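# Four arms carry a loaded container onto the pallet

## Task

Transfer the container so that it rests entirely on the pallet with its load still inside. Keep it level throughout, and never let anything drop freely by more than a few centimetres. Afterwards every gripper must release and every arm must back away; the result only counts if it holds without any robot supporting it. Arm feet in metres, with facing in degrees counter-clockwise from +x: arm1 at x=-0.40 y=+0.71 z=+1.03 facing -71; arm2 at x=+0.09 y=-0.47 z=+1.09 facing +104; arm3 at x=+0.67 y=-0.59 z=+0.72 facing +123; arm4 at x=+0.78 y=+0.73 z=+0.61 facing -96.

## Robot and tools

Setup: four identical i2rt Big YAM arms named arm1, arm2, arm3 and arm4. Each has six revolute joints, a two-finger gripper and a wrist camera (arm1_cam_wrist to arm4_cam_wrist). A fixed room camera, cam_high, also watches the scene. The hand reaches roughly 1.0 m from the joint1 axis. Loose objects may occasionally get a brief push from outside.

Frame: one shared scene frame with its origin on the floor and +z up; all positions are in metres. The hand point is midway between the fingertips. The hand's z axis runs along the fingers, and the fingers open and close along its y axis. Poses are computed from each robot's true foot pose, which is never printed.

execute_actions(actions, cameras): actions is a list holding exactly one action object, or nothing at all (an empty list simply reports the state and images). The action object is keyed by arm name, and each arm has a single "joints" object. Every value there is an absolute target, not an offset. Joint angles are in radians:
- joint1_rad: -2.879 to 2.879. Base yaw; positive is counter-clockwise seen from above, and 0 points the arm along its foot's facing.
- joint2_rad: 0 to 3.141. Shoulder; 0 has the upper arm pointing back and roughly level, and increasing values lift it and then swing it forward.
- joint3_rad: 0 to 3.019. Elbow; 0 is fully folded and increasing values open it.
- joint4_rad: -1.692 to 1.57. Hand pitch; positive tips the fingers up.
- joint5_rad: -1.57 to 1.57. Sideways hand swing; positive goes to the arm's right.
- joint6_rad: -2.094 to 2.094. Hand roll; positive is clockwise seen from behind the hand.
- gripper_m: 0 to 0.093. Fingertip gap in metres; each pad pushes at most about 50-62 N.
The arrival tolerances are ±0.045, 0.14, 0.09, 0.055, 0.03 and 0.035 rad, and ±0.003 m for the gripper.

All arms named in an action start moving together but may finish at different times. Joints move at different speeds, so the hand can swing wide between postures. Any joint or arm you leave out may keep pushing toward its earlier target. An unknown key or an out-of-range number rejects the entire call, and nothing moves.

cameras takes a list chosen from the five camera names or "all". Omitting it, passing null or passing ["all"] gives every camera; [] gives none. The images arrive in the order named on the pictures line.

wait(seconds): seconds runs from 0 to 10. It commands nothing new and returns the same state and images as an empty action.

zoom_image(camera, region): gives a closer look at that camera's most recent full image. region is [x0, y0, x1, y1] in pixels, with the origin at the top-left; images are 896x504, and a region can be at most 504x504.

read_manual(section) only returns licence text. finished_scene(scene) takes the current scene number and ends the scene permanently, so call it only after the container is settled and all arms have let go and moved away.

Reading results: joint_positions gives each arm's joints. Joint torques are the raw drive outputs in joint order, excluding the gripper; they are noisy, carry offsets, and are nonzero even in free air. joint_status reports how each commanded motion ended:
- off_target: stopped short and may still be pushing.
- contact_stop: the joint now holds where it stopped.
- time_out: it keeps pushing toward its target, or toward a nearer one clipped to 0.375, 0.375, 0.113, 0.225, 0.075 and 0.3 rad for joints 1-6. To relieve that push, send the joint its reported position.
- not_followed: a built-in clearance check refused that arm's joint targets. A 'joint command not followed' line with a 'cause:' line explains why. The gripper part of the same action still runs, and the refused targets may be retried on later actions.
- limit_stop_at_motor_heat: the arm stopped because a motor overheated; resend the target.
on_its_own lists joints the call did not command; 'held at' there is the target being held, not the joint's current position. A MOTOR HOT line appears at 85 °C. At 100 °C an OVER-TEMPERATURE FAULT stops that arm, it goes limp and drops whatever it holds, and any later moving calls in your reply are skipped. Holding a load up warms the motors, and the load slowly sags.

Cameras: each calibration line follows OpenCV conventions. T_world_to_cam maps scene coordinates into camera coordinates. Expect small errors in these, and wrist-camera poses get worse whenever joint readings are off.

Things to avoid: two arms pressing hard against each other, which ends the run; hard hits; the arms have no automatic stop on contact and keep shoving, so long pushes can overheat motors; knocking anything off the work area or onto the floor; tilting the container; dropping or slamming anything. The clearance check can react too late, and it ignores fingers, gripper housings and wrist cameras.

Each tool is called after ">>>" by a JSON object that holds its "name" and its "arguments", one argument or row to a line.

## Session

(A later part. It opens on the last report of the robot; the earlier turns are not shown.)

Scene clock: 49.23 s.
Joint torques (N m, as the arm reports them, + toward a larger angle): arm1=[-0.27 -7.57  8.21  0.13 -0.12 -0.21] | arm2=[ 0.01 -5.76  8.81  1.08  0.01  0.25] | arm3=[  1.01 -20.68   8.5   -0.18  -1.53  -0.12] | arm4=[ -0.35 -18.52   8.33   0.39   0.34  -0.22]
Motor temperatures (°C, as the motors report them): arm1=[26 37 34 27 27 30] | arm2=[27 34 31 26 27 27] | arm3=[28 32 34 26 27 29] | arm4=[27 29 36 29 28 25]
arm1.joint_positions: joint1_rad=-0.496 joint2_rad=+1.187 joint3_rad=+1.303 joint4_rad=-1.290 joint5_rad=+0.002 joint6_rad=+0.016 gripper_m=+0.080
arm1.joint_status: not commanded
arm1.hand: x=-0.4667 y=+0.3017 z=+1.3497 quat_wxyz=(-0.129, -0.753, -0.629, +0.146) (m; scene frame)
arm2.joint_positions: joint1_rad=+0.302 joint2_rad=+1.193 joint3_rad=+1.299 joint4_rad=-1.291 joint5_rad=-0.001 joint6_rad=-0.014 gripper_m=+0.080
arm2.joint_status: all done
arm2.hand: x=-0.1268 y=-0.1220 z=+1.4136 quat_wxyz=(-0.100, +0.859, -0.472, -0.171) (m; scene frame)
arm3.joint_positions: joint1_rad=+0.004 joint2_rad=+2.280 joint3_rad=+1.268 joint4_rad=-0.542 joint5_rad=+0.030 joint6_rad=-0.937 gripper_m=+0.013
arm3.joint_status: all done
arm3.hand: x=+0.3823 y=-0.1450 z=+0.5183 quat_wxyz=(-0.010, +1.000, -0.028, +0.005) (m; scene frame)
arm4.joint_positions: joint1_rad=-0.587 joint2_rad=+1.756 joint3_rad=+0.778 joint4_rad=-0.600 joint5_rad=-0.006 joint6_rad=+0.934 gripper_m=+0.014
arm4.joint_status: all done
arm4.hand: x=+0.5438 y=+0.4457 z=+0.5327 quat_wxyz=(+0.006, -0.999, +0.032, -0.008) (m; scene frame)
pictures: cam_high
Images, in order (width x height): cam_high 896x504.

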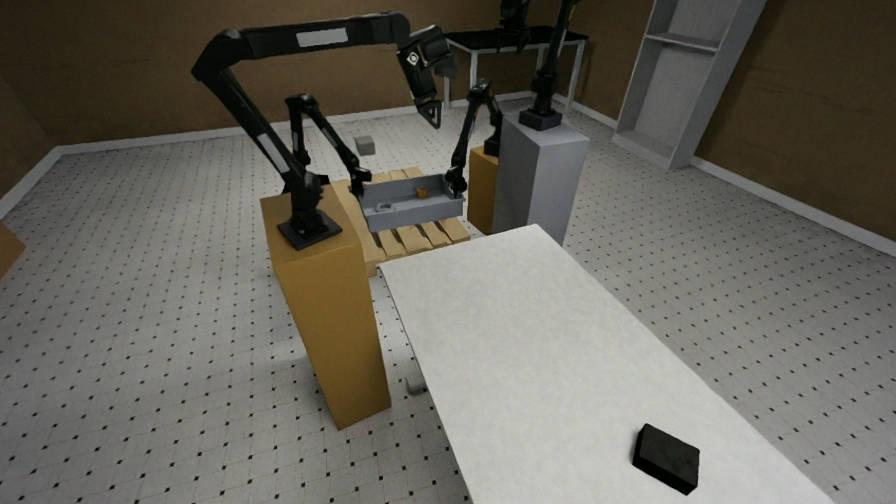

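Good (box is on the floor far away). Continue.

>>> {"name": "execute_actions", "arguments": {
  "actions": [
    {"arm3":{"joints":{"joint1_rad":-0.139,"joint2_rad":2.375,"joint3_rad":1.22,"joint4_rad":-0.33,"joint6_rad":-1.089}},"arm4":{"joints":{"joint1_rad":-0.375,"joint2_rad":1.893,"joint3_rad":0.73,"joint4_rad":-0.33,"joint6_rad":1.135}}}
  ],
  "cameras": []
}}

>>> {"name": "execute_actions", "arguments": {
  "actions": [
    {"arm3":{"joints":{"joint1_rad":-0.32,"joint2_rad":2.56,"joint3_rad":1.23,"joint4_rad":-0.16,"joint6_rad":-1.27}},"arm4":{"joints":{"joint1_rad":-0.113,"joint2_rad":2.15,"joint3_rad":0.71,"joint4_rad":-0.058,"joint6_rad":1.397}}}
  ],
  "cameras": []
}}

>>> {"name": "execute_actions", "arguments": {
  "actions": [
    {"arm3":{"joints":{"joint1_rad":-0.523,"joint2_rad":2.76,"joint3_rad":1.333,"joint4_rad":-0.07,"joint6_rad":-1.473}},"arm4":{"joints":{"joint1_rad":0.171,"joint2_rad":2.41,"joint3_rad":0.805,"joint4_rad":0.11,"joint6_rad":1.68}}}
  ],
  "cameras": ["cam_high","arm3_cam_wrist","arm4_cam_wrist"]
}}

Scene clock: 50.63 s.
Joint torques (N m, as the arm reports them, + toward a larger angle): arm1=[-0.33 -7.55  8.2   0.14 -0.13 -0.21] | arm2=[-0.11 -5.92  8.82  1.09  0.01  0.25] | arm3=[  0.09 -20.42   6.05  -0.33  -1.28  -0.18] | arm4=[ -1.03 -19.67   5.91   0.96   0.43  -0.13]
Motor temperatures (°C, as the motors report them): arm1=[26 36 34 27 27 30] | arm2=[27 34 32 26 27 27] | arm3=[28 32 34 26 27 29] | arm4=[27 29 36 29 28 25]
arm1.joint_positions: joint1_rad=-0.496 joint2_rad=+1.187 joint3_rad=+1.303 joint4_rad=-1.290 joint5_rad=+0.002 joint6_rad=+0.016 gripper_m=+0.080
arm1.joint_status: not commanded
arm1.hand: x=-0.4667 y=+0.3017 z=+1.3497 quat_wxyz=(-0.129, -0.753, -0.629, +0.146) (m; scene frame)
arm2.joint_positions: joint1_rad=+0.302 joint2_rad=+1.193 joint3_rad=+1.299 joint4_rad=-1.291 joint5_rad=-0.001 joint6_rad=-0.014 gripper_m=+0.080
arm2.joint_status: not commanded
arm2.hand: x=-0.1268 y=-0.1220 z=+1.4136 quat_wxyz=(-0.100, +0.859, -0.472, -0.171) (m; scene frame)
arm3.joint_positions: joint1_rad=-0.134 joint2_rad=+2.441 joint3_rad=+1.187 joint4_rad=-0.317 joint5_rad=+0.025 joint6_rad=-1.076 gripper_m=+0.014
arm3.joint_status: all done
arm3.hand: x=+0.4673 y=-0.1595 z=+0.4278 quat_wxyz=(+0.000, +1.000, -0.027, +0.008) (m; scene frame)
arm4.joint_positions: joint1_rad=-0.372 joint2_rad=+1.955 joint3_rad=+0.686 joint4_rad=-0.333 joint5_rad=-0.007 joint6_rad=+1.148 gripper_m=+0.014
arm4.joint_status: all done
arm4.hand: x=+0.6273 y=+0.4349 z=+0.4513 quat_wxyz=(+0.017, -0.999, +0.032, -0.013) (m; scene frame)
pictures: none
No camera images: the call's "cameras" was empty. Leave "cameras" out to get every camera's image.

Scene clock: 51.87 s.
Joint torques (N m, as the arm reports them, + toward a larger angle): arm1=[-0.34 -7.58  8.21  0.16 -0.12 -0.22] | arm2=[-0.16 -5.84  8.82  1.09  0.01  0.25] | arm3=[ -0.02 -19.49   4.86  -0.33  -0.78  -0.31] | arm4=[ -1.3  -20.01   3.33   1.06   0.31  -0.21]
Motor temperatures (°C, as the motors report them): arm1=[26 36 34 27 27 30] | arm2=[27 33 32 26 27 27] | arm3=[28 32 34 26 27 29] | arm4=[27 29 35 29 28 25]
arm1.joint_positions: joint1_rad=-0.496 joint2_rad=+1.187 joint3_rad=+1.303 joint4_rad=-1.290 joint5_rad=+0.002 joint6_rad=+0.016 gripper_m=+0.080
arm1.joint_status: not commanded
arm1.hand: x=-0.4667 y=+0.3017 z=+1.3497 quat_wxyz=(-0.129, -0.753, -0.629, +0.146) (m; scene frame)
arm2.joint_positions: joint1_rad=+0.302 joint2_rad=+1.193 joint3_rad=+1.299 joint4_rad=-1.291 joint5_rad=-0.001 joint6_rad=-0.014 gripper_m=+0.080
arm2.joint_status: not commanded
arm2.hand: x=-0.1268 y=-0.1220 z=+1.4136 quat_wxyz=(-0.100, +0.859, -0.472, -0.171) (m; scene frame)
arm3.joint_positions: joint1_rad=-0.315 joint2_rad=+2.617 joint3_rad=+1.195 joint4_rad=-0.149 joint5_rad=+0.015 joint6_rad=-1.254 gripper_m=+0.014
arm3.joint_status: all done
arm3.hand: x=+0.5546 y=-0.1652 z=+0.3511 quat_wxyz=(+0.004, +1.000, -0.029, +0.005) (m; scene frame)
arm4.joint_positions: joint1_rad=-0.106 joint2_rad=+2.209 joint3_rad=+0.671 joint4_rad=-0.065 joint5_rad=-0.005 joint6_rad=+1.417 gripper_m=+0.014
arm4.joint_status: all done
arm4.hand: x=+0.7161 y=+0.4312 z=+0.3727 quat_wxyz=(+0.020, -0.999, +0.033, -0.008) (m; scene frame)
pictures: none
No camera images: the call's "cameras" was empty. Leave "cameras" out to get every camera's image.

Scene clock: 53.10 s.
Joint torques (N m, as the arm reports them, + toward a larger angle): arm1=[-0.21 -7.61  8.21  0.15 -0.13 -0.21] | arm2=[-0.11 -5.86  8.85  1.08  0.01  0.25] | arm3=[  0.71 -19.93   3.62  -0.41  -0.49  -0.19] | arm4=[ -1.89 -21.51   0.96   1.31   0.34  -0.3 ]
Motor temperatures (°C, as the motors report them): arm1=[26 36 34 27 27 30] | arm2=[27 33 32 26 27 27] | arm3=[28 32 34 26 27 29] | arm4=[27 29 35 29 28 25]
arm1.joint_positions: joint1_rad=-0.496 joint2_rad=+1.187 joint3_rad=+1.303 joint4_rad=-1.290 joint5_rad=+0.002 joint6_rad=+0.016 gripper_m=+0.080
arm1.joint_status: not commanded
arm1.hand: x=-0.4667 y=+0.3017 z=+1.3497 quat_wxyz=(-0.129, -0.753, -0.629, +0.146) (m; scene frame)
arm2.joint_positions: joint1_rad=+0.302 joint2_rad=+1.193 joint3_rad=+1.299 joint4_rad=-1.291 joint5_rad=-0.001 joint6_rad=-0.014 gripper_m=+0.080
arm2.joint_status: not commanded
arm2.hand: x=-0.1268 y=-0.1220 z=+1.4136 quat_wxyz=(-0.100, +0.859, -0.472, -0.171) (m; scene frame)
arm3.joint_positions: joint1_rad=-0.524 joint2_rad=+2.820 joint3_rad=+1.298 joint4_rad=-0.057 joint5_rad=+0.008 joint6_rad=-1.463 gripper_m=+0.015
arm3.joint_status: all done
arm3.hand: x=+0.6446 y=-0.1737 z=+0.2713 quat_wxyz=(+0.010, +1.000, -0.029, +0.002) (m; scene frame)
arm4.joint_positions: joint1_rad=+0.187 joint2_rad=+2.477 joint3_rad=+0.782 joint4_rad=+0.100 joint5_rad=-0.005 joint6_rad=+1.710 gripper_m=+0.014
arm4.joint_status: all done
arm4.hand: x=+0.8061 y=+0.4232 z=+0.2923 quat_wxyz=(+0.017, -0.999, +0.033, -0.004) (m; scene frame)
pictures: arm3_cam_wrist, arm4_cam_wrist, cam_high
camera_calibration (this result's frames):
arm3_cam_wrist: T_world_to_cam=[[0.0776923, 0.996878, -0.0140739, 0.12961], [0.796284, -0.0535522, 0.602548, -0.682671], [0.599913, -0.0580201, -0.797959, -0.0549849], [0, 0, 0, 1]] pos_world=[0.566516, -0.168954, 0.36929]
arm4_cam_wrist: T_world_to_cam=[[0.0537831, 0.997262, 0.0507595, -0.484411], [0.809154, -0.0733126, 0.583005, -0.785859], [0.58513, 0.00971651, -0.810881, -0.118196], [0, 0, 0, 1]] pos_world=[0.731094, 0.426619, 0.386905]
Images, in order (width x height): arm3_cam_wrist 896x504, arm4_cam_wrist 896x504, cam_high 896x504.

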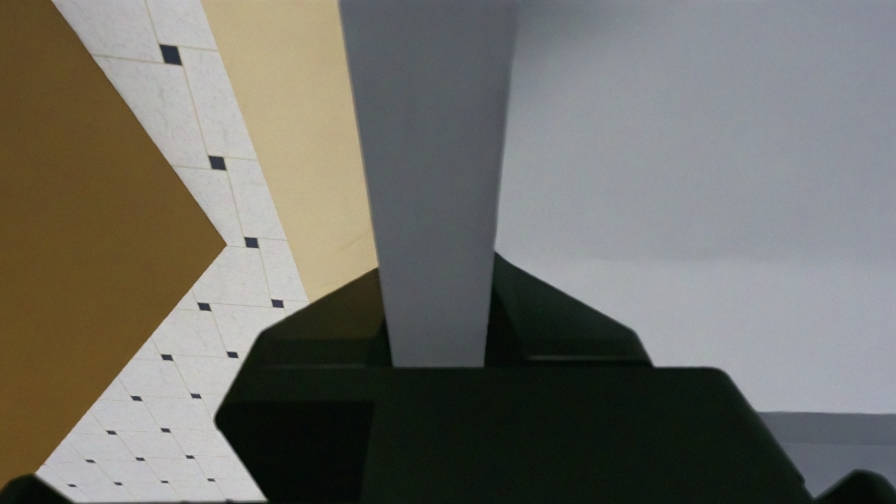

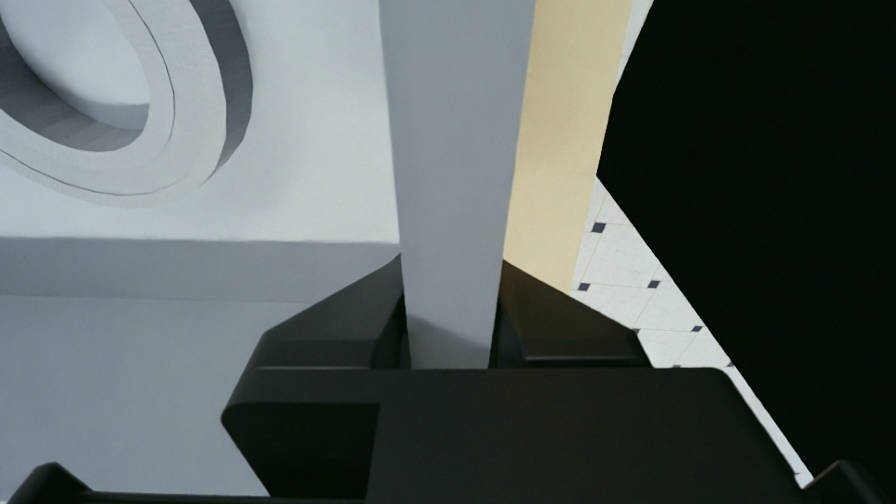

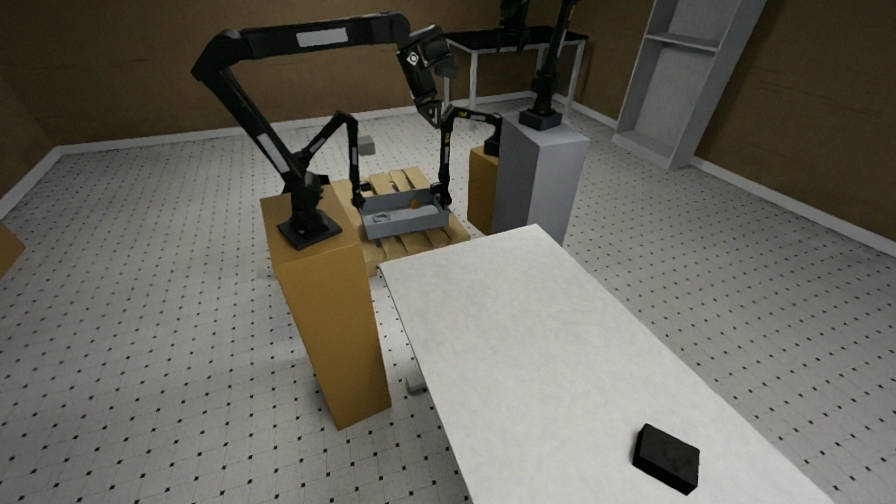

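>>> {"name": "execute_actions", "arguments": {
  "actions": [
    {"arm3":{"joints":{"joint2_rad":2.87,"joint3_rad":1.412,"joint4_rad":-0.038}},"arm4":{"joints":{"joint2_rad":2.525,"joint3_rad":0.86,"joint4_rad":0.185}}}
  ],
  "cameras": []
}}

>>> {"name": "execute_actions", "arguments": {
  "actions": [
    {"arm3":{"joints":{"joint2_rad":2.94,"joint3_rad":1.467,"joint4_rad":-0.023}},"arm4":{"joints":{"joint2_rad":2.605,"joint3_rad":0.90,"joint4_rad":0.225}}}
  ],
  "cameras": []
}}

Scene clock: 54.30 s.
Joint torques (N m, as the arm reports them, + toward a larger angle): arm1=[-0.27 -7.68  8.21  0.16 -0.12 -0.21] | arm2=[-0.11 -5.82  8.85  1.09  0.02  0.25] | arm3=[  0.4  -18.81   3.12  -0.06  -0.45  -0.22] | arm4=[ -1.53 -21.72   0.23   1.69   0.25  -0.27]
Motor temperatures (°C, as the motors report them): arm1=[26 35 34 27 27 30] | arm2=[27 33 32 26 27 27] | arm3=[28 32 33 26 27 29] | arm4=[27 29 35 29 28 25]
arm1.joint_positions: joint1_rad=-0.496 joint2_rad=+1.187 joint3_rad=+1.303 joint4_rad=-1.290 joint5_rad=+0.002 joint6_rad=+0.016 gripper_m=+0.080
arm1.joint_status: not commanded
arm1.hand: x=-0.4667 y=+0.3017 z=+1.3497 quat_wxyz=(-0.129, -0.753, -0.629, +0.146) (m; scene frame)
arm2.joint_positions: joint1_rad=+0.302 joint2_rad=+1.193 joint3_rad=+1.299 joint4_rad=-1.291 joint5_rad=-0.001 joint6_rad=-0.014 gripper_m=+0.080
arm2.joint_status: not commanded
arm2.hand: x=-0.1268 y=-0.1220 z=+1.4136 quat_wxyz=(-0.100, +0.859, -0.472, -0.171) (m; scene frame)
arm3.joint_positions: joint1_rad=-0.523 joint2_rad=+2.918 joint3_rad=+1.383 joint4_rad=-0.035 joint5_rad=+0.008 joint6_rad=-1.461 gripper_m=+0.014
arm3.joint_status: all done
arm3.hand: x=+0.6441 y=-0.1730 z=+0.2335 quat_wxyz=(+0.005, +1.000, -0.030, +0.001) (m; scene frame)
arm4.joint_positions: joint1_rad=+0.187 joint2_rad=+2.590 joint3_rad=+0.841 joint4_rad=+0.164 joint5_rad=-0.003 joint6_rad=+1.710 gripper_m=+0.014
arm4.joint_status: all done
arm4.hand: x=+0.8057 y=+0.4236 z=+0.2556 quat_wxyz=(+0.012, -0.999, +0.033, -0.003) (m; scene frame)
pictures: none
No camera images: the call's "cameras" was empty. Leave "cameras" out to get every camera's image.

Scene clock: 55.03 s.
Joint torques (N m, as the arm reports them, + toward a larger angle): arm1=[-0.21 -7.58  8.23  0.15 -0.13 -0.21] | arm2=[-0.07 -5.77  8.84  1.05  0.01  0.25] | arm3=[  0.68 -17.47   3.36   0.27  -0.94  -0.17] | arm4=[ -1.59 -21.84  -0.25   1.65   0.46  -0.3 ]
Motor temperatures (°C, as the motors report them): arm1=[26 35 34 27 27 30] | arm2=[27 33 32 26 27 27] | arm3=[28 32 33 26 27 29] | arm4=[27 29 35 29 28 25]
arm1.joint_positions: joint1_rad=-0.496 joint2_rad=+1.187 joint3_rad=+1.303 joint4_rad=-1.290 joint5_rad=+0.002 joint6_rad=+0.016 gripper_m=+0.080
arm1.joint_status: not commanded
arm1.hand: x=-0.4667 y=+0.3017 z=+1.3497 quat_wxyz=(-0.129, -0.753, -0.629, +0.146) (m; scene frame)
arm2.joint_positions: joint1_rad=+0.302 joint2_rad=+1.193 joint3_rad=+1.299 joint4_rad=-1.291 joint5_rad=-0.001 joint6_rad=-0.014 gripper_m=+0.080
arm2.joint_status: not commanded
arm2.hand: x=-0.1268 y=-0.1220 z=+1.4136 quat_wxyz=(-0.100, +0.859, -0.472, -0.171) (m; scene frame)
arm3.joint_positions: joint1_rad=-0.522 joint2_rad=+2.971 joint3_rad=+1.434 joint4_rad=-0.028 joint5_rad=+0.018 joint6_rad=-1.460 gripper_m=+0.014
arm3.joint_status: all done
arm3.hand: x=+0.6453 y=-0.1718 z=+0.2134 quat_wxyz=(+0.002, +1.000, -0.030, +0.006) (m; scene frame)
arm4.joint_positions: joint1_rad=+0.186 joint2_rad=+2.664 joint3_rad=+0.883 joint4_rad=+0.205 joint5_rad=-0.008 joint6_rad=+1.709 gripper_m=+0.014
arm4.joint_status: all done
arm4.hand: x=+0.8063 y=+0.4244 z=+0.2313 quat_wxyz=(+0.008, -0.999, +0.033, -0.006) (m; scene frame)
pictures: none
No camera images: the call's "cameras" was empty. Leave "cameras" out to get every camera's image.

>>> {"name": "execute_actions", "arguments": {
  "actions": [
    {"arm3":{"joints":{"joint2_rad":2.99,"joint3_rad":1.50,"joint4_rad":-0.015}},"arm4":{"joints":{"joint2_rad":2.685,"joint3_rad":0.94,"joint4_rad":0.26}}}
  ],
  "cameras": []
}}

Scene clock: 55.73 s.
Joint torques (N m, as the arm reports them, + toward a larger angle): arm1=[-0.23 -7.63  8.21  0.13 -0.13 -0.21] | arm2=[-0.18 -5.86  8.85  1.06  0.02  0.24] | arm3=[  0.23 -14.84   4.48   0.51  -0.87  -0.24] | arm4=[ -1.76 -17.91   1.11   1.72   0.88  -0.32]
Motor temperatures (°C, as the motors report them): arm1=[26 35 34 27 27 30] | arm2=[27 33 32 26 27 27] | arm3=[28 32 33 26 27 29] | arm4=[27 29 34 29 28 25]
arm1.joint_positions: joint1_rad=-0.496 joint2_rad=+1.187 joint3_rad=+1.303 joint4_rad=-1.290 joint5_rad=+0.002 joint6_rad=+0.016 gripper_m=+0.080
arm1.joint_status: not commanded
arm1.hand: x=-0.4667 y=+0.3017 z=+1.3497 quat_wxyz=(-0.129, -0.753, -0.629, +0.146) (m; scene frame)
arm2.joint_positions: joint1_rad=+0.302 joint2_rad=+1.193 joint3_rad=+1.299 joint4_rad=-1.291 joint5_rad=-0.001 joint6_rad=-0.014 gripper_m=+0.080
arm2.joint_status: not commanded
arm2.hand: x=-0.1268 y=-0.1220 z=+1.4136 quat_wxyz=(-0.100, +0.859, -0.472, -0.171) (m; scene frame)
arm3.joint_positions: joint1_rad=-0.520 joint2_rad=+2.989 joint3_rad=+1.456 joint4_rad=-0.028 joint5_rad=+0.017 joint6_rad=-1.454 gripper_m=+0.013
arm3.joint_status: all done
arm3.hand: x=+0.6441 y=-0.1699 z=+0.2066 quat_wxyz=(+0.000, +0.999, -0.032, +0.005) (m; scene frame)
arm4.joint_positions: joint1_rad=+0.185 joint2_rad=+2.709 joint3_rad=+0.903 joint4_rad=+0.239 joint5_rad=-0.018 joint6_rad=+1.710 gripper_m=+0.014
arm4.joint_status: all done
arm4.hand: x=+0.8076 y=+0.4265 z=+0.2169 quat_wxyz=(+0.004, -0.999, +0.034, -0.012) (m; scene frame)
pictures: none
No camera images: the call's "cameras" was empty. Leave "cameras" out to get every camera's image.

Touching down. Unload and release.

>>> {"name": "execute_actions", "arguments": {
  "actions": [
    {"arm3":{"joints":{"joint2_rad":3.01,"joint3_rad":1.47}},"arm4":{"joints":{"joint2_rad":2.73,"joint3_rad":0.92}}}
  ],
  "cameras": []
}}

>>> {"name": "execute_actions", "arguments": {
  "actions": [
    {"arm3":{"joints":{"gripper_m":0.08,"joint2_rad":2.99}},"arm4":{"joints":{"gripper_m":0.08,"joint2_rad":2.71}}}
  ],
  "cameras": []
}}

>>> {"name": "execute_actions", "arguments": {
  "actions": [
    {"arm3":{"joints":{"joint2_rad":2.72,"joint3_rad":1.255,"joint4_rad":-0.085}},"arm4":{"joints":{"joint2_rad":2.38,"joint3_rad":0.74,"joint4_rad":0.08}}}
  ],
  "cameras": []
}}

>>> {"name": "execute_actions", "arguments": {
  "actions": [
    {"arm3":{"joints":{"joint2_rad":1.3,"joint3_rad":0.9,"joint4_rad":-1.1,"joint6_rad":0}},"arm4":{"joints":{"joint2_rad":1.2,"joint3_rad":0.8,"joint4_rad":-1.1,"joint6_rad":0}}}
  ]
}}

Scene clock: 56.53 s.
Joint torques (N m, as the arm reports them, + toward a larger angle): arm1=[-0.3  -7.61  8.22  0.13 -0.12 -0.21] | arm2=[-0.18 -5.79  8.85  1.08  0.02  0.25] | arm3=[  0.59 -13.91   1.95   0.51  -0.89  -0.33] | arm4=[ -1.74 -13.96  -0.19   1.37   0.9   -0.32]
Motor temperatures (°C, as the motors report them): arm1=[26 35 34 27 27 30] | arm2=[27 32 32 26 27 27] | arm3=[28 32 33 26 27 29] | arm4=[27 29 34 29 28 25]
arm1.joint_positions: joint1_rad=-0.496 joint2_rad=+1.187 joint3_rad=+1.303 joint4_rad=-1.290 joint5_rad=+0.002 joint6_rad=+0.016 gripper_m=+0.080
arm1.joint_status: not commanded
arm1.hand: x=-0.4667 y=+0.3017 z=+1.3497 quat_wxyz=(-0.129, -0.753, -0.629, +0.146) (m; scene frame)
arm2.joint_positions: joint1_rad=+0.302 joint2_rad=+1.193 joint3_rad=+1.299 joint4_rad=-1.291 joint5_rad=-0.001 joint6_rad=-0.014 gripper_m=+0.080
arm2.joint_status: not commanded
arm2.hand: x=-0.1268 y=-0.1220 z=+1.4136 quat_wxyz=(-0.100, +0.859, -0.472, -0.171) (m; scene frame)
arm3.joint_positions: joint1_rad=-0.520 joint2_rad=+2.989 joint3_rad=+1.455 joint4_rad=-0.028 joint5_rad=+0.017 joint6_rad=-1.454 gripper_m=+0.013
arm3.joint_status: all done
arm3.hand: x=+0.6442 y=-0.1703 z=+0.2065 quat_wxyz=(+0.000, +0.999, -0.032, +0.005) (m; scene frame)
arm4.joint_positions: joint1_rad=+0.185 joint2_rad=+2.710 joint3_rad=+0.900 joint4_rad=+0.247 joint5_rad=-0.018 joint6_rad=+1.710 gripper_m=+0.014
arm4.joint_status: all done
arm4.hand: x=+0.8076 y=+0.4271 z=+0.2168 quat_wxyz=(+0.002, -0.999, +0.034, -0.012) (m; scene frame)
pictures: none
No camera images: the call's "cameras" was empty. Leave "cameras" out to get every camera's image.

Scene clock: 57.20 s.
Joint torques (N m, as the arm reports them, + toward a larger angle): arm1=[-0.33 -7.62  8.2   0.14 -0.12 -0.21] | arm2=[-0.1  -5.8   8.83  1.06  0.02  0.25] | arm3=[  0.41 -15.32   1.35   0.72  -0.23  -0.25] | arm4=[ -1.87 -15.84  -1.49   1.17   0.29  -0.08]
Motor temperatures (°C, as the motors report them): arm1=[26 35 35 27 27 30] | arm2=[27 32 32 26 27 27] | arm3=[28 32 33 26 27 29] | arm4=[27 29 34 29 28 25]
arm1.joint_positions: joint1_rad=-0.496 joint2_rad=+1.187 joint3_rad=+1.303 joint4_rad=-1.290 joint5_rad=+0.002 joint6_rad=+0.016 gripper_m=+0.080
arm1.joint_status: not commanded
arm1.hand: x=-0.4667 y=+0.3017 z=+1.3497 quat_wxyz=(-0.129, -0.753, -0.629, +0.146) (m; scene frame)
arm2.joint_positions: joint1_rad=+0.302 joint2_rad=+1.193 joint3_rad=+1.299 joint4_rad=-1.291 joint5_rad=-0.001 joint6_rad=-0.014 gripper_m=+0.080
arm2.joint_status: not commanded
arm2.hand: x=-0.1268 y=-0.1220 z=+1.4136 quat_wxyz=(-0.100, +0.859, -0.472, -0.171) (m; scene frame)
arm3.joint_positions: joint1_rad=-0.521 joint2_rad=+2.989 joint3_rad=+1.465 joint4_rad=-0.028 joint5_rad=+0.004 joint6_rad=-1.459 gripper_m=+0.080
arm3.joint_status: all done
arm3.hand: x=+0.6416 y=-0.1642 z=+0.2067 quat_wxyz=(-0.004, +1.000, -0.029, -0.002) (m; scene frame)
arm4.joint_positions: joint1_rad=+0.184 joint2_rad=+2.710 joint3_rad=+0.920 joint4_rad=+0.253 joint5_rad=-0.004 joint6_rad=+1.693 gripper_m=+0.080
arm4.joint_status: all done
arm4.hand: x=+0.8061 y=+0.4130 z=+0.2150 quat_wxyz=(-0.012, -1.000, +0.026, -0.006) (m; scene frame)
pictures: none
No camera images: the call's "cameras" was empty. Leave "cameras" out to get every camera's image.

Scene clock: 58.43 s.
Joint torques (N m, as the arm reports them, + toward a larger angle): arm1=[-0.28 -7.61  8.2   0.16 -0.13 -0.21] | arm2=[-0.16 -5.76  8.84  1.07  0.02  0.25] | arm3=[  0.63 -14.32   1.6   -0.36  -0.23  -0.22] | arm4=[ -1.7  -15.78  -0.59   0.59   0.23  -0.15]
Motor temperatures (°C, as the motors report them): arm1=[26 35 35 27 27 30] | arm2=[27 32 32 26 27 27] | arm3=[28 32 32 26 27 29] | arm4=[27 29 34 29 28 25]
arm1.joint_positions: joint1_rad=-0.496 joint2_rad=+1.187 joint3_rad=+1.303 joint4_rad=-1.290 joint5_rad=+0.002 joint6_rad=+0.016 gripper_m=+0.080
arm1.joint_status: not commanded
arm1.hand: x=-0.4667 y=+0.3017 z=+1.3497 quat_wxyz=(-0.129, -0.753, -0.629, +0.146) (m; scene frame)
arm2.joint_positions: joint1_rad=+0.302 joint2_rad=+1.193 joint3_rad=+1.299 joint4_rad=-1.291 joint5_rad=-0.001 joint6_rad=-0.014 gripper_m=+0.080
arm2.joint_status: not commanded
arm2.hand: x=-0.1268 y=-0.1220 z=+1.4136 quat_wxyz=(-0.100, +0.859, -0.472, -0.171) (m; scene frame)
arm3.joint_positions: joint1_rad=-0.521 joint2_rad=+2.702 joint3_rad=+1.257 joint4_rad=-0.072 joint5_rad=+0.004 joint6_rad=-1.460 gripper_m=+0.080
arm3.joint_status: all done
arm3.hand: x=+0.6410 y=-0.1378 z=+0.3185 quat_wxyz=(-0.021, +0.999, -0.029, -0.003) (m; scene frame)
arm4.joint_positions: joint1_rad=+0.184 joint2_rad=+2.373 joint3_rad=+0.743 joint4_rad=+0.087 joint5_rad=-0.002 joint6_rad=+1.692 gripper_m=+0.080
arm4.joint_status: all done
arm4.hand: x=+0.8055 y=+0.4059 z=+0.3241 quat_wxyz=(-0.009, -1.000, +0.025, -0.005) (m; scene frame)
pictures: none
No camera images: the call's "cameras" was empty. Leave "cameras" out to get every camera's image.

Scene clock: 60.63 s.
Joint torques (N m, as the arm reports them, + toward a larger angle): arm1=[-0.27 -7.56  8.21  0.16 -0.13 -0.21] | arm2=[-0.11 -5.88  8.84  1.07  0.02  0.25] | arm3=[-0.35 -7.17  9.06 -0.24 -0.1   0.01] | arm4=[-1.69 -8.09  8.29  0.75  0.08 -0.12]
Motor temperatures (°C, as the motors report them): arm1=[26 34 35 27 27 30] | arm2=[27 32 32 26 27 27] | arm3=[28 32 32 26 27 29] | arm4=[27 29 34 29 28 25]
arm1.joint_positions: joint1_rad=-0.496 joint2_rad=+1.187 joint3_rad=+1.303 joint4_rad=-1.290 joint5_rad=+0.002 joint6_rad=+0.016 gripper_m=+0.080
arm1.joint_status: not commanded
arm1.hand: x=-0.4667 y=+0.3017 z=+1.3497 quat_wxyz=(-0.129, -0.753, -0.629, +0.146) (m; scene frame)
arm2.joint_positions: joint1_rad=+0.302 joint2_rad=+1.193 joint3_rad=+1.299 joint4_rad=-1.291 joint5_rad=-0.001 joint6_rad=-0.014 gripper_m=+0.080
arm2.joint_status: not commanded
arm2.hand: x=-0.1268 y=-0.1220 z=+1.4136 quat_wxyz=(-0.100, +0.859, -0.472, -0.171) (m; scene frame)
arm3.joint_positions: joint1_rad=-0.521 joint2_rad=+1.303 joint3_rad=+0.899 joint4_rad=-1.082 joint5_rad=+0.004 joint6_rad=-0.014 gripper_m=+0.080
arm3.joint_status: all done
arm3.hand: x=+0.6491 y=-0.2268 z=+0.8324 quat_wxyz=(-0.024, +0.730, -0.683, -0.028) (m; scene frame)
arm4.joint_positions: joint1_rad=+0.184 joint2_rad=+1.204 joint3_rad=+0.789 joint4_rad=-1.092 joint5_rad=-0.002 joint6_rad=+0.014 gripper_m=+0.080
arm4.joint_status: all done
arm4.hand: x=+0.8026 y=+0.4132 z=+0.7157 quat_wxyz=(-0.023, -0.687, -0.727, +0.016) (m; scene frame)
pictures: arm1_cam_wrist, arm2_cam_wrist, arm3_cam_wrist, arm4_cam_wrist, cam_high
camera_calibration (this result's frames):
arm1_cam_wrist: T_world_to_cam=[[-0.984475, 0.175266, -0.00950079, -0.504559], [0.168337, 0.958114, 0.231692, -0.520278], [0.0497105, 0.226496, -0.972743, 1.39057], [0, 0, 0, 1]] pos_world=[-0.47827, 0.27196, 1.46841]
arm2_cam_wrist: T_world_to_cam=[[0.844812, 0.535031, 0.00588651, 0.162691], [0.520758, -0.824703, 0.220624, -0.342367], [0.122895, -0.18332, -0.975341, 1.49376], [0, 0, 0, 1]] pos_world=[-0.142729, -0.0955603, 1.5315]
arm3_cam_wrist: T_world_to_cam=[[0.998902, 0.0468059, 0.00198737, -0.636758], [0.038366, -0.841653, 0.538654, -0.660757], [0.0268849, -0.537986, -0.842525, 0.687164], [0, 0, 0, 1]] pos_world=[0.642935, -0.156639, 0.936138]
arm4_cam_wrist: T_world_to_cam=[[-0.997728, -0.0667919, 0.00886533, 0.817867], [-0.051866, 0.84534, 0.531705, -0.682417], [-0.0430078, 0.530037, -0.846883, 0.542177], [0, 0, 0, 1]] pos_world=[0.803932, 0.344128, 0.814754]
Images, in order (width x height): arm1_cam_wrist 896x504, arm2_cam_wrist 896x504, arm3_cam_wrist 896x504, arm4_cam_wrist 896x504, cam_high 896x504.

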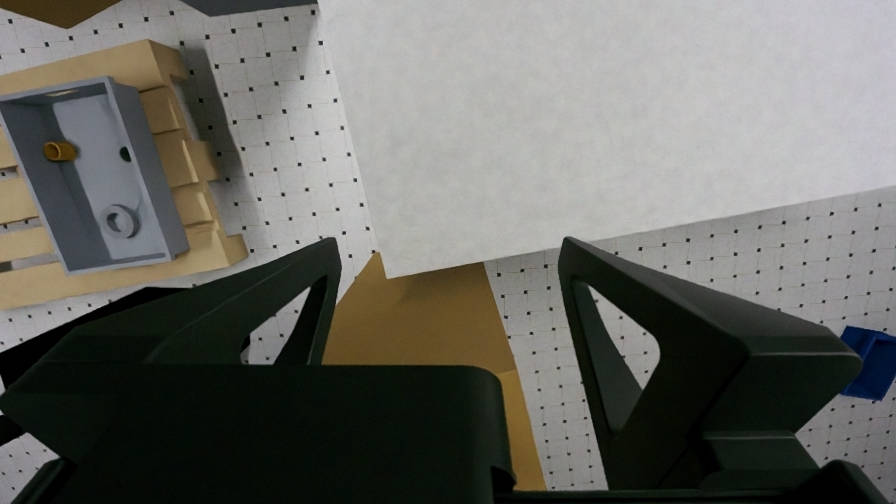

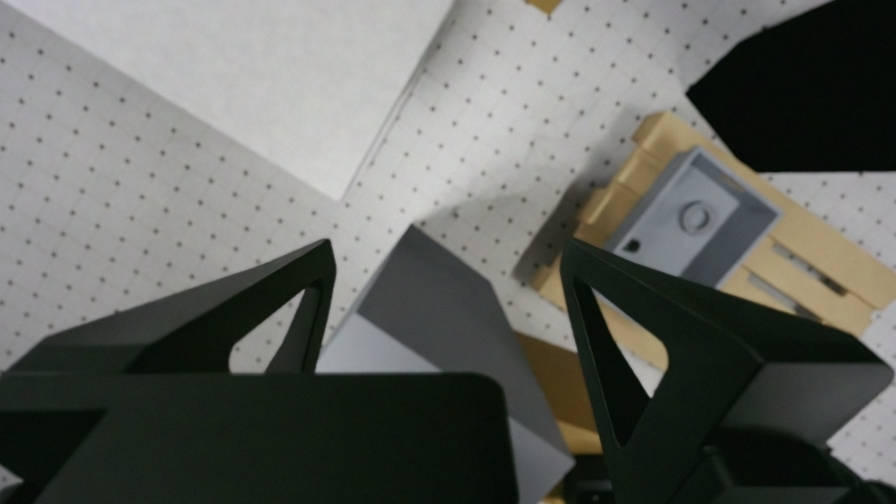

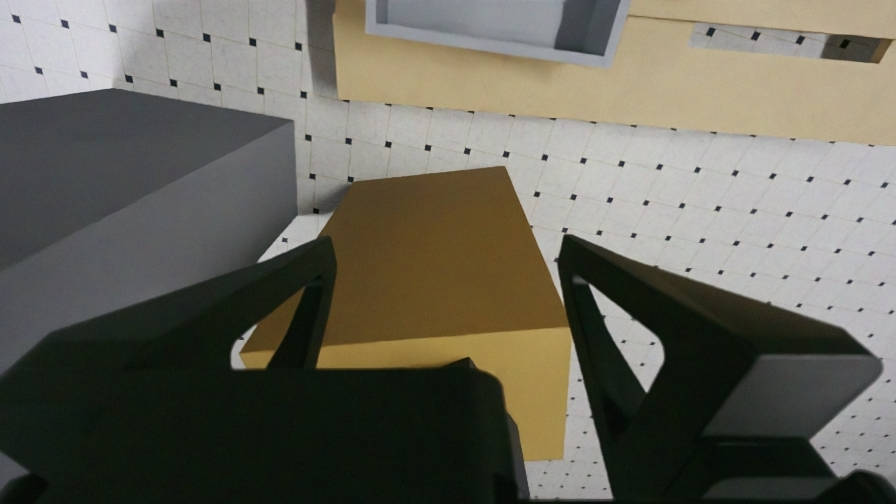

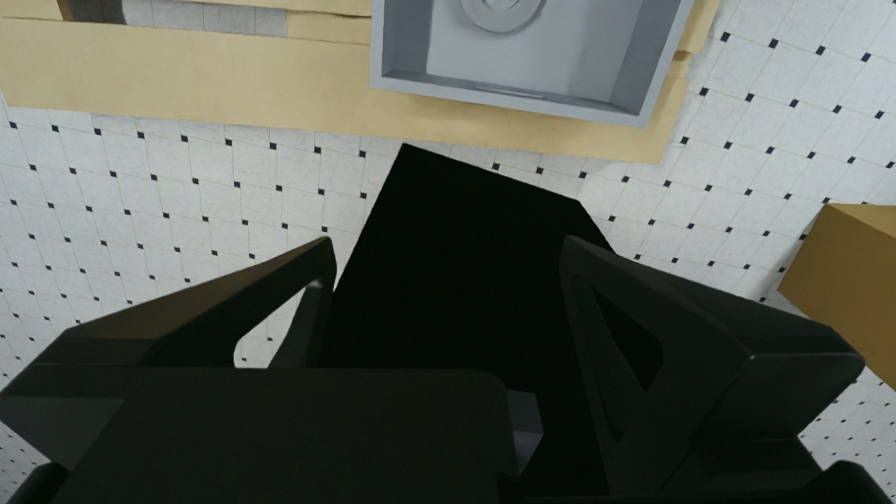

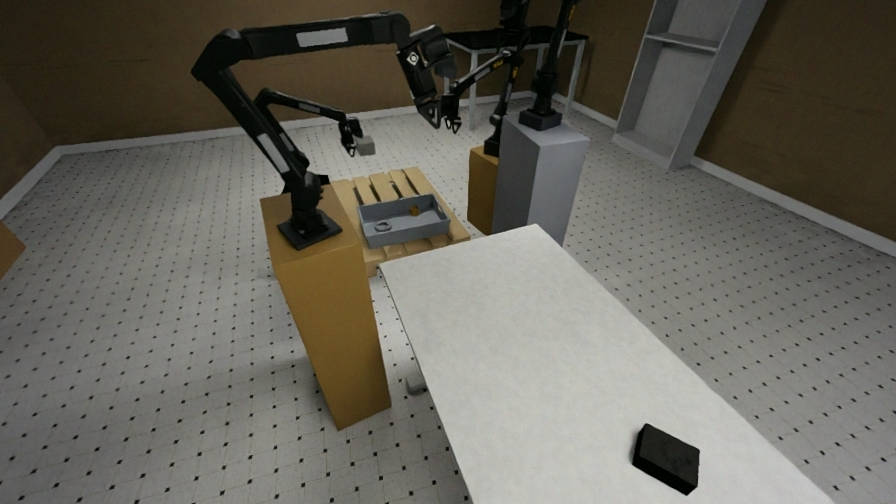

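>>> {"name": "finished_scene", "arguments": {
  "scene": 2
}}

The scene is finished: the task was done.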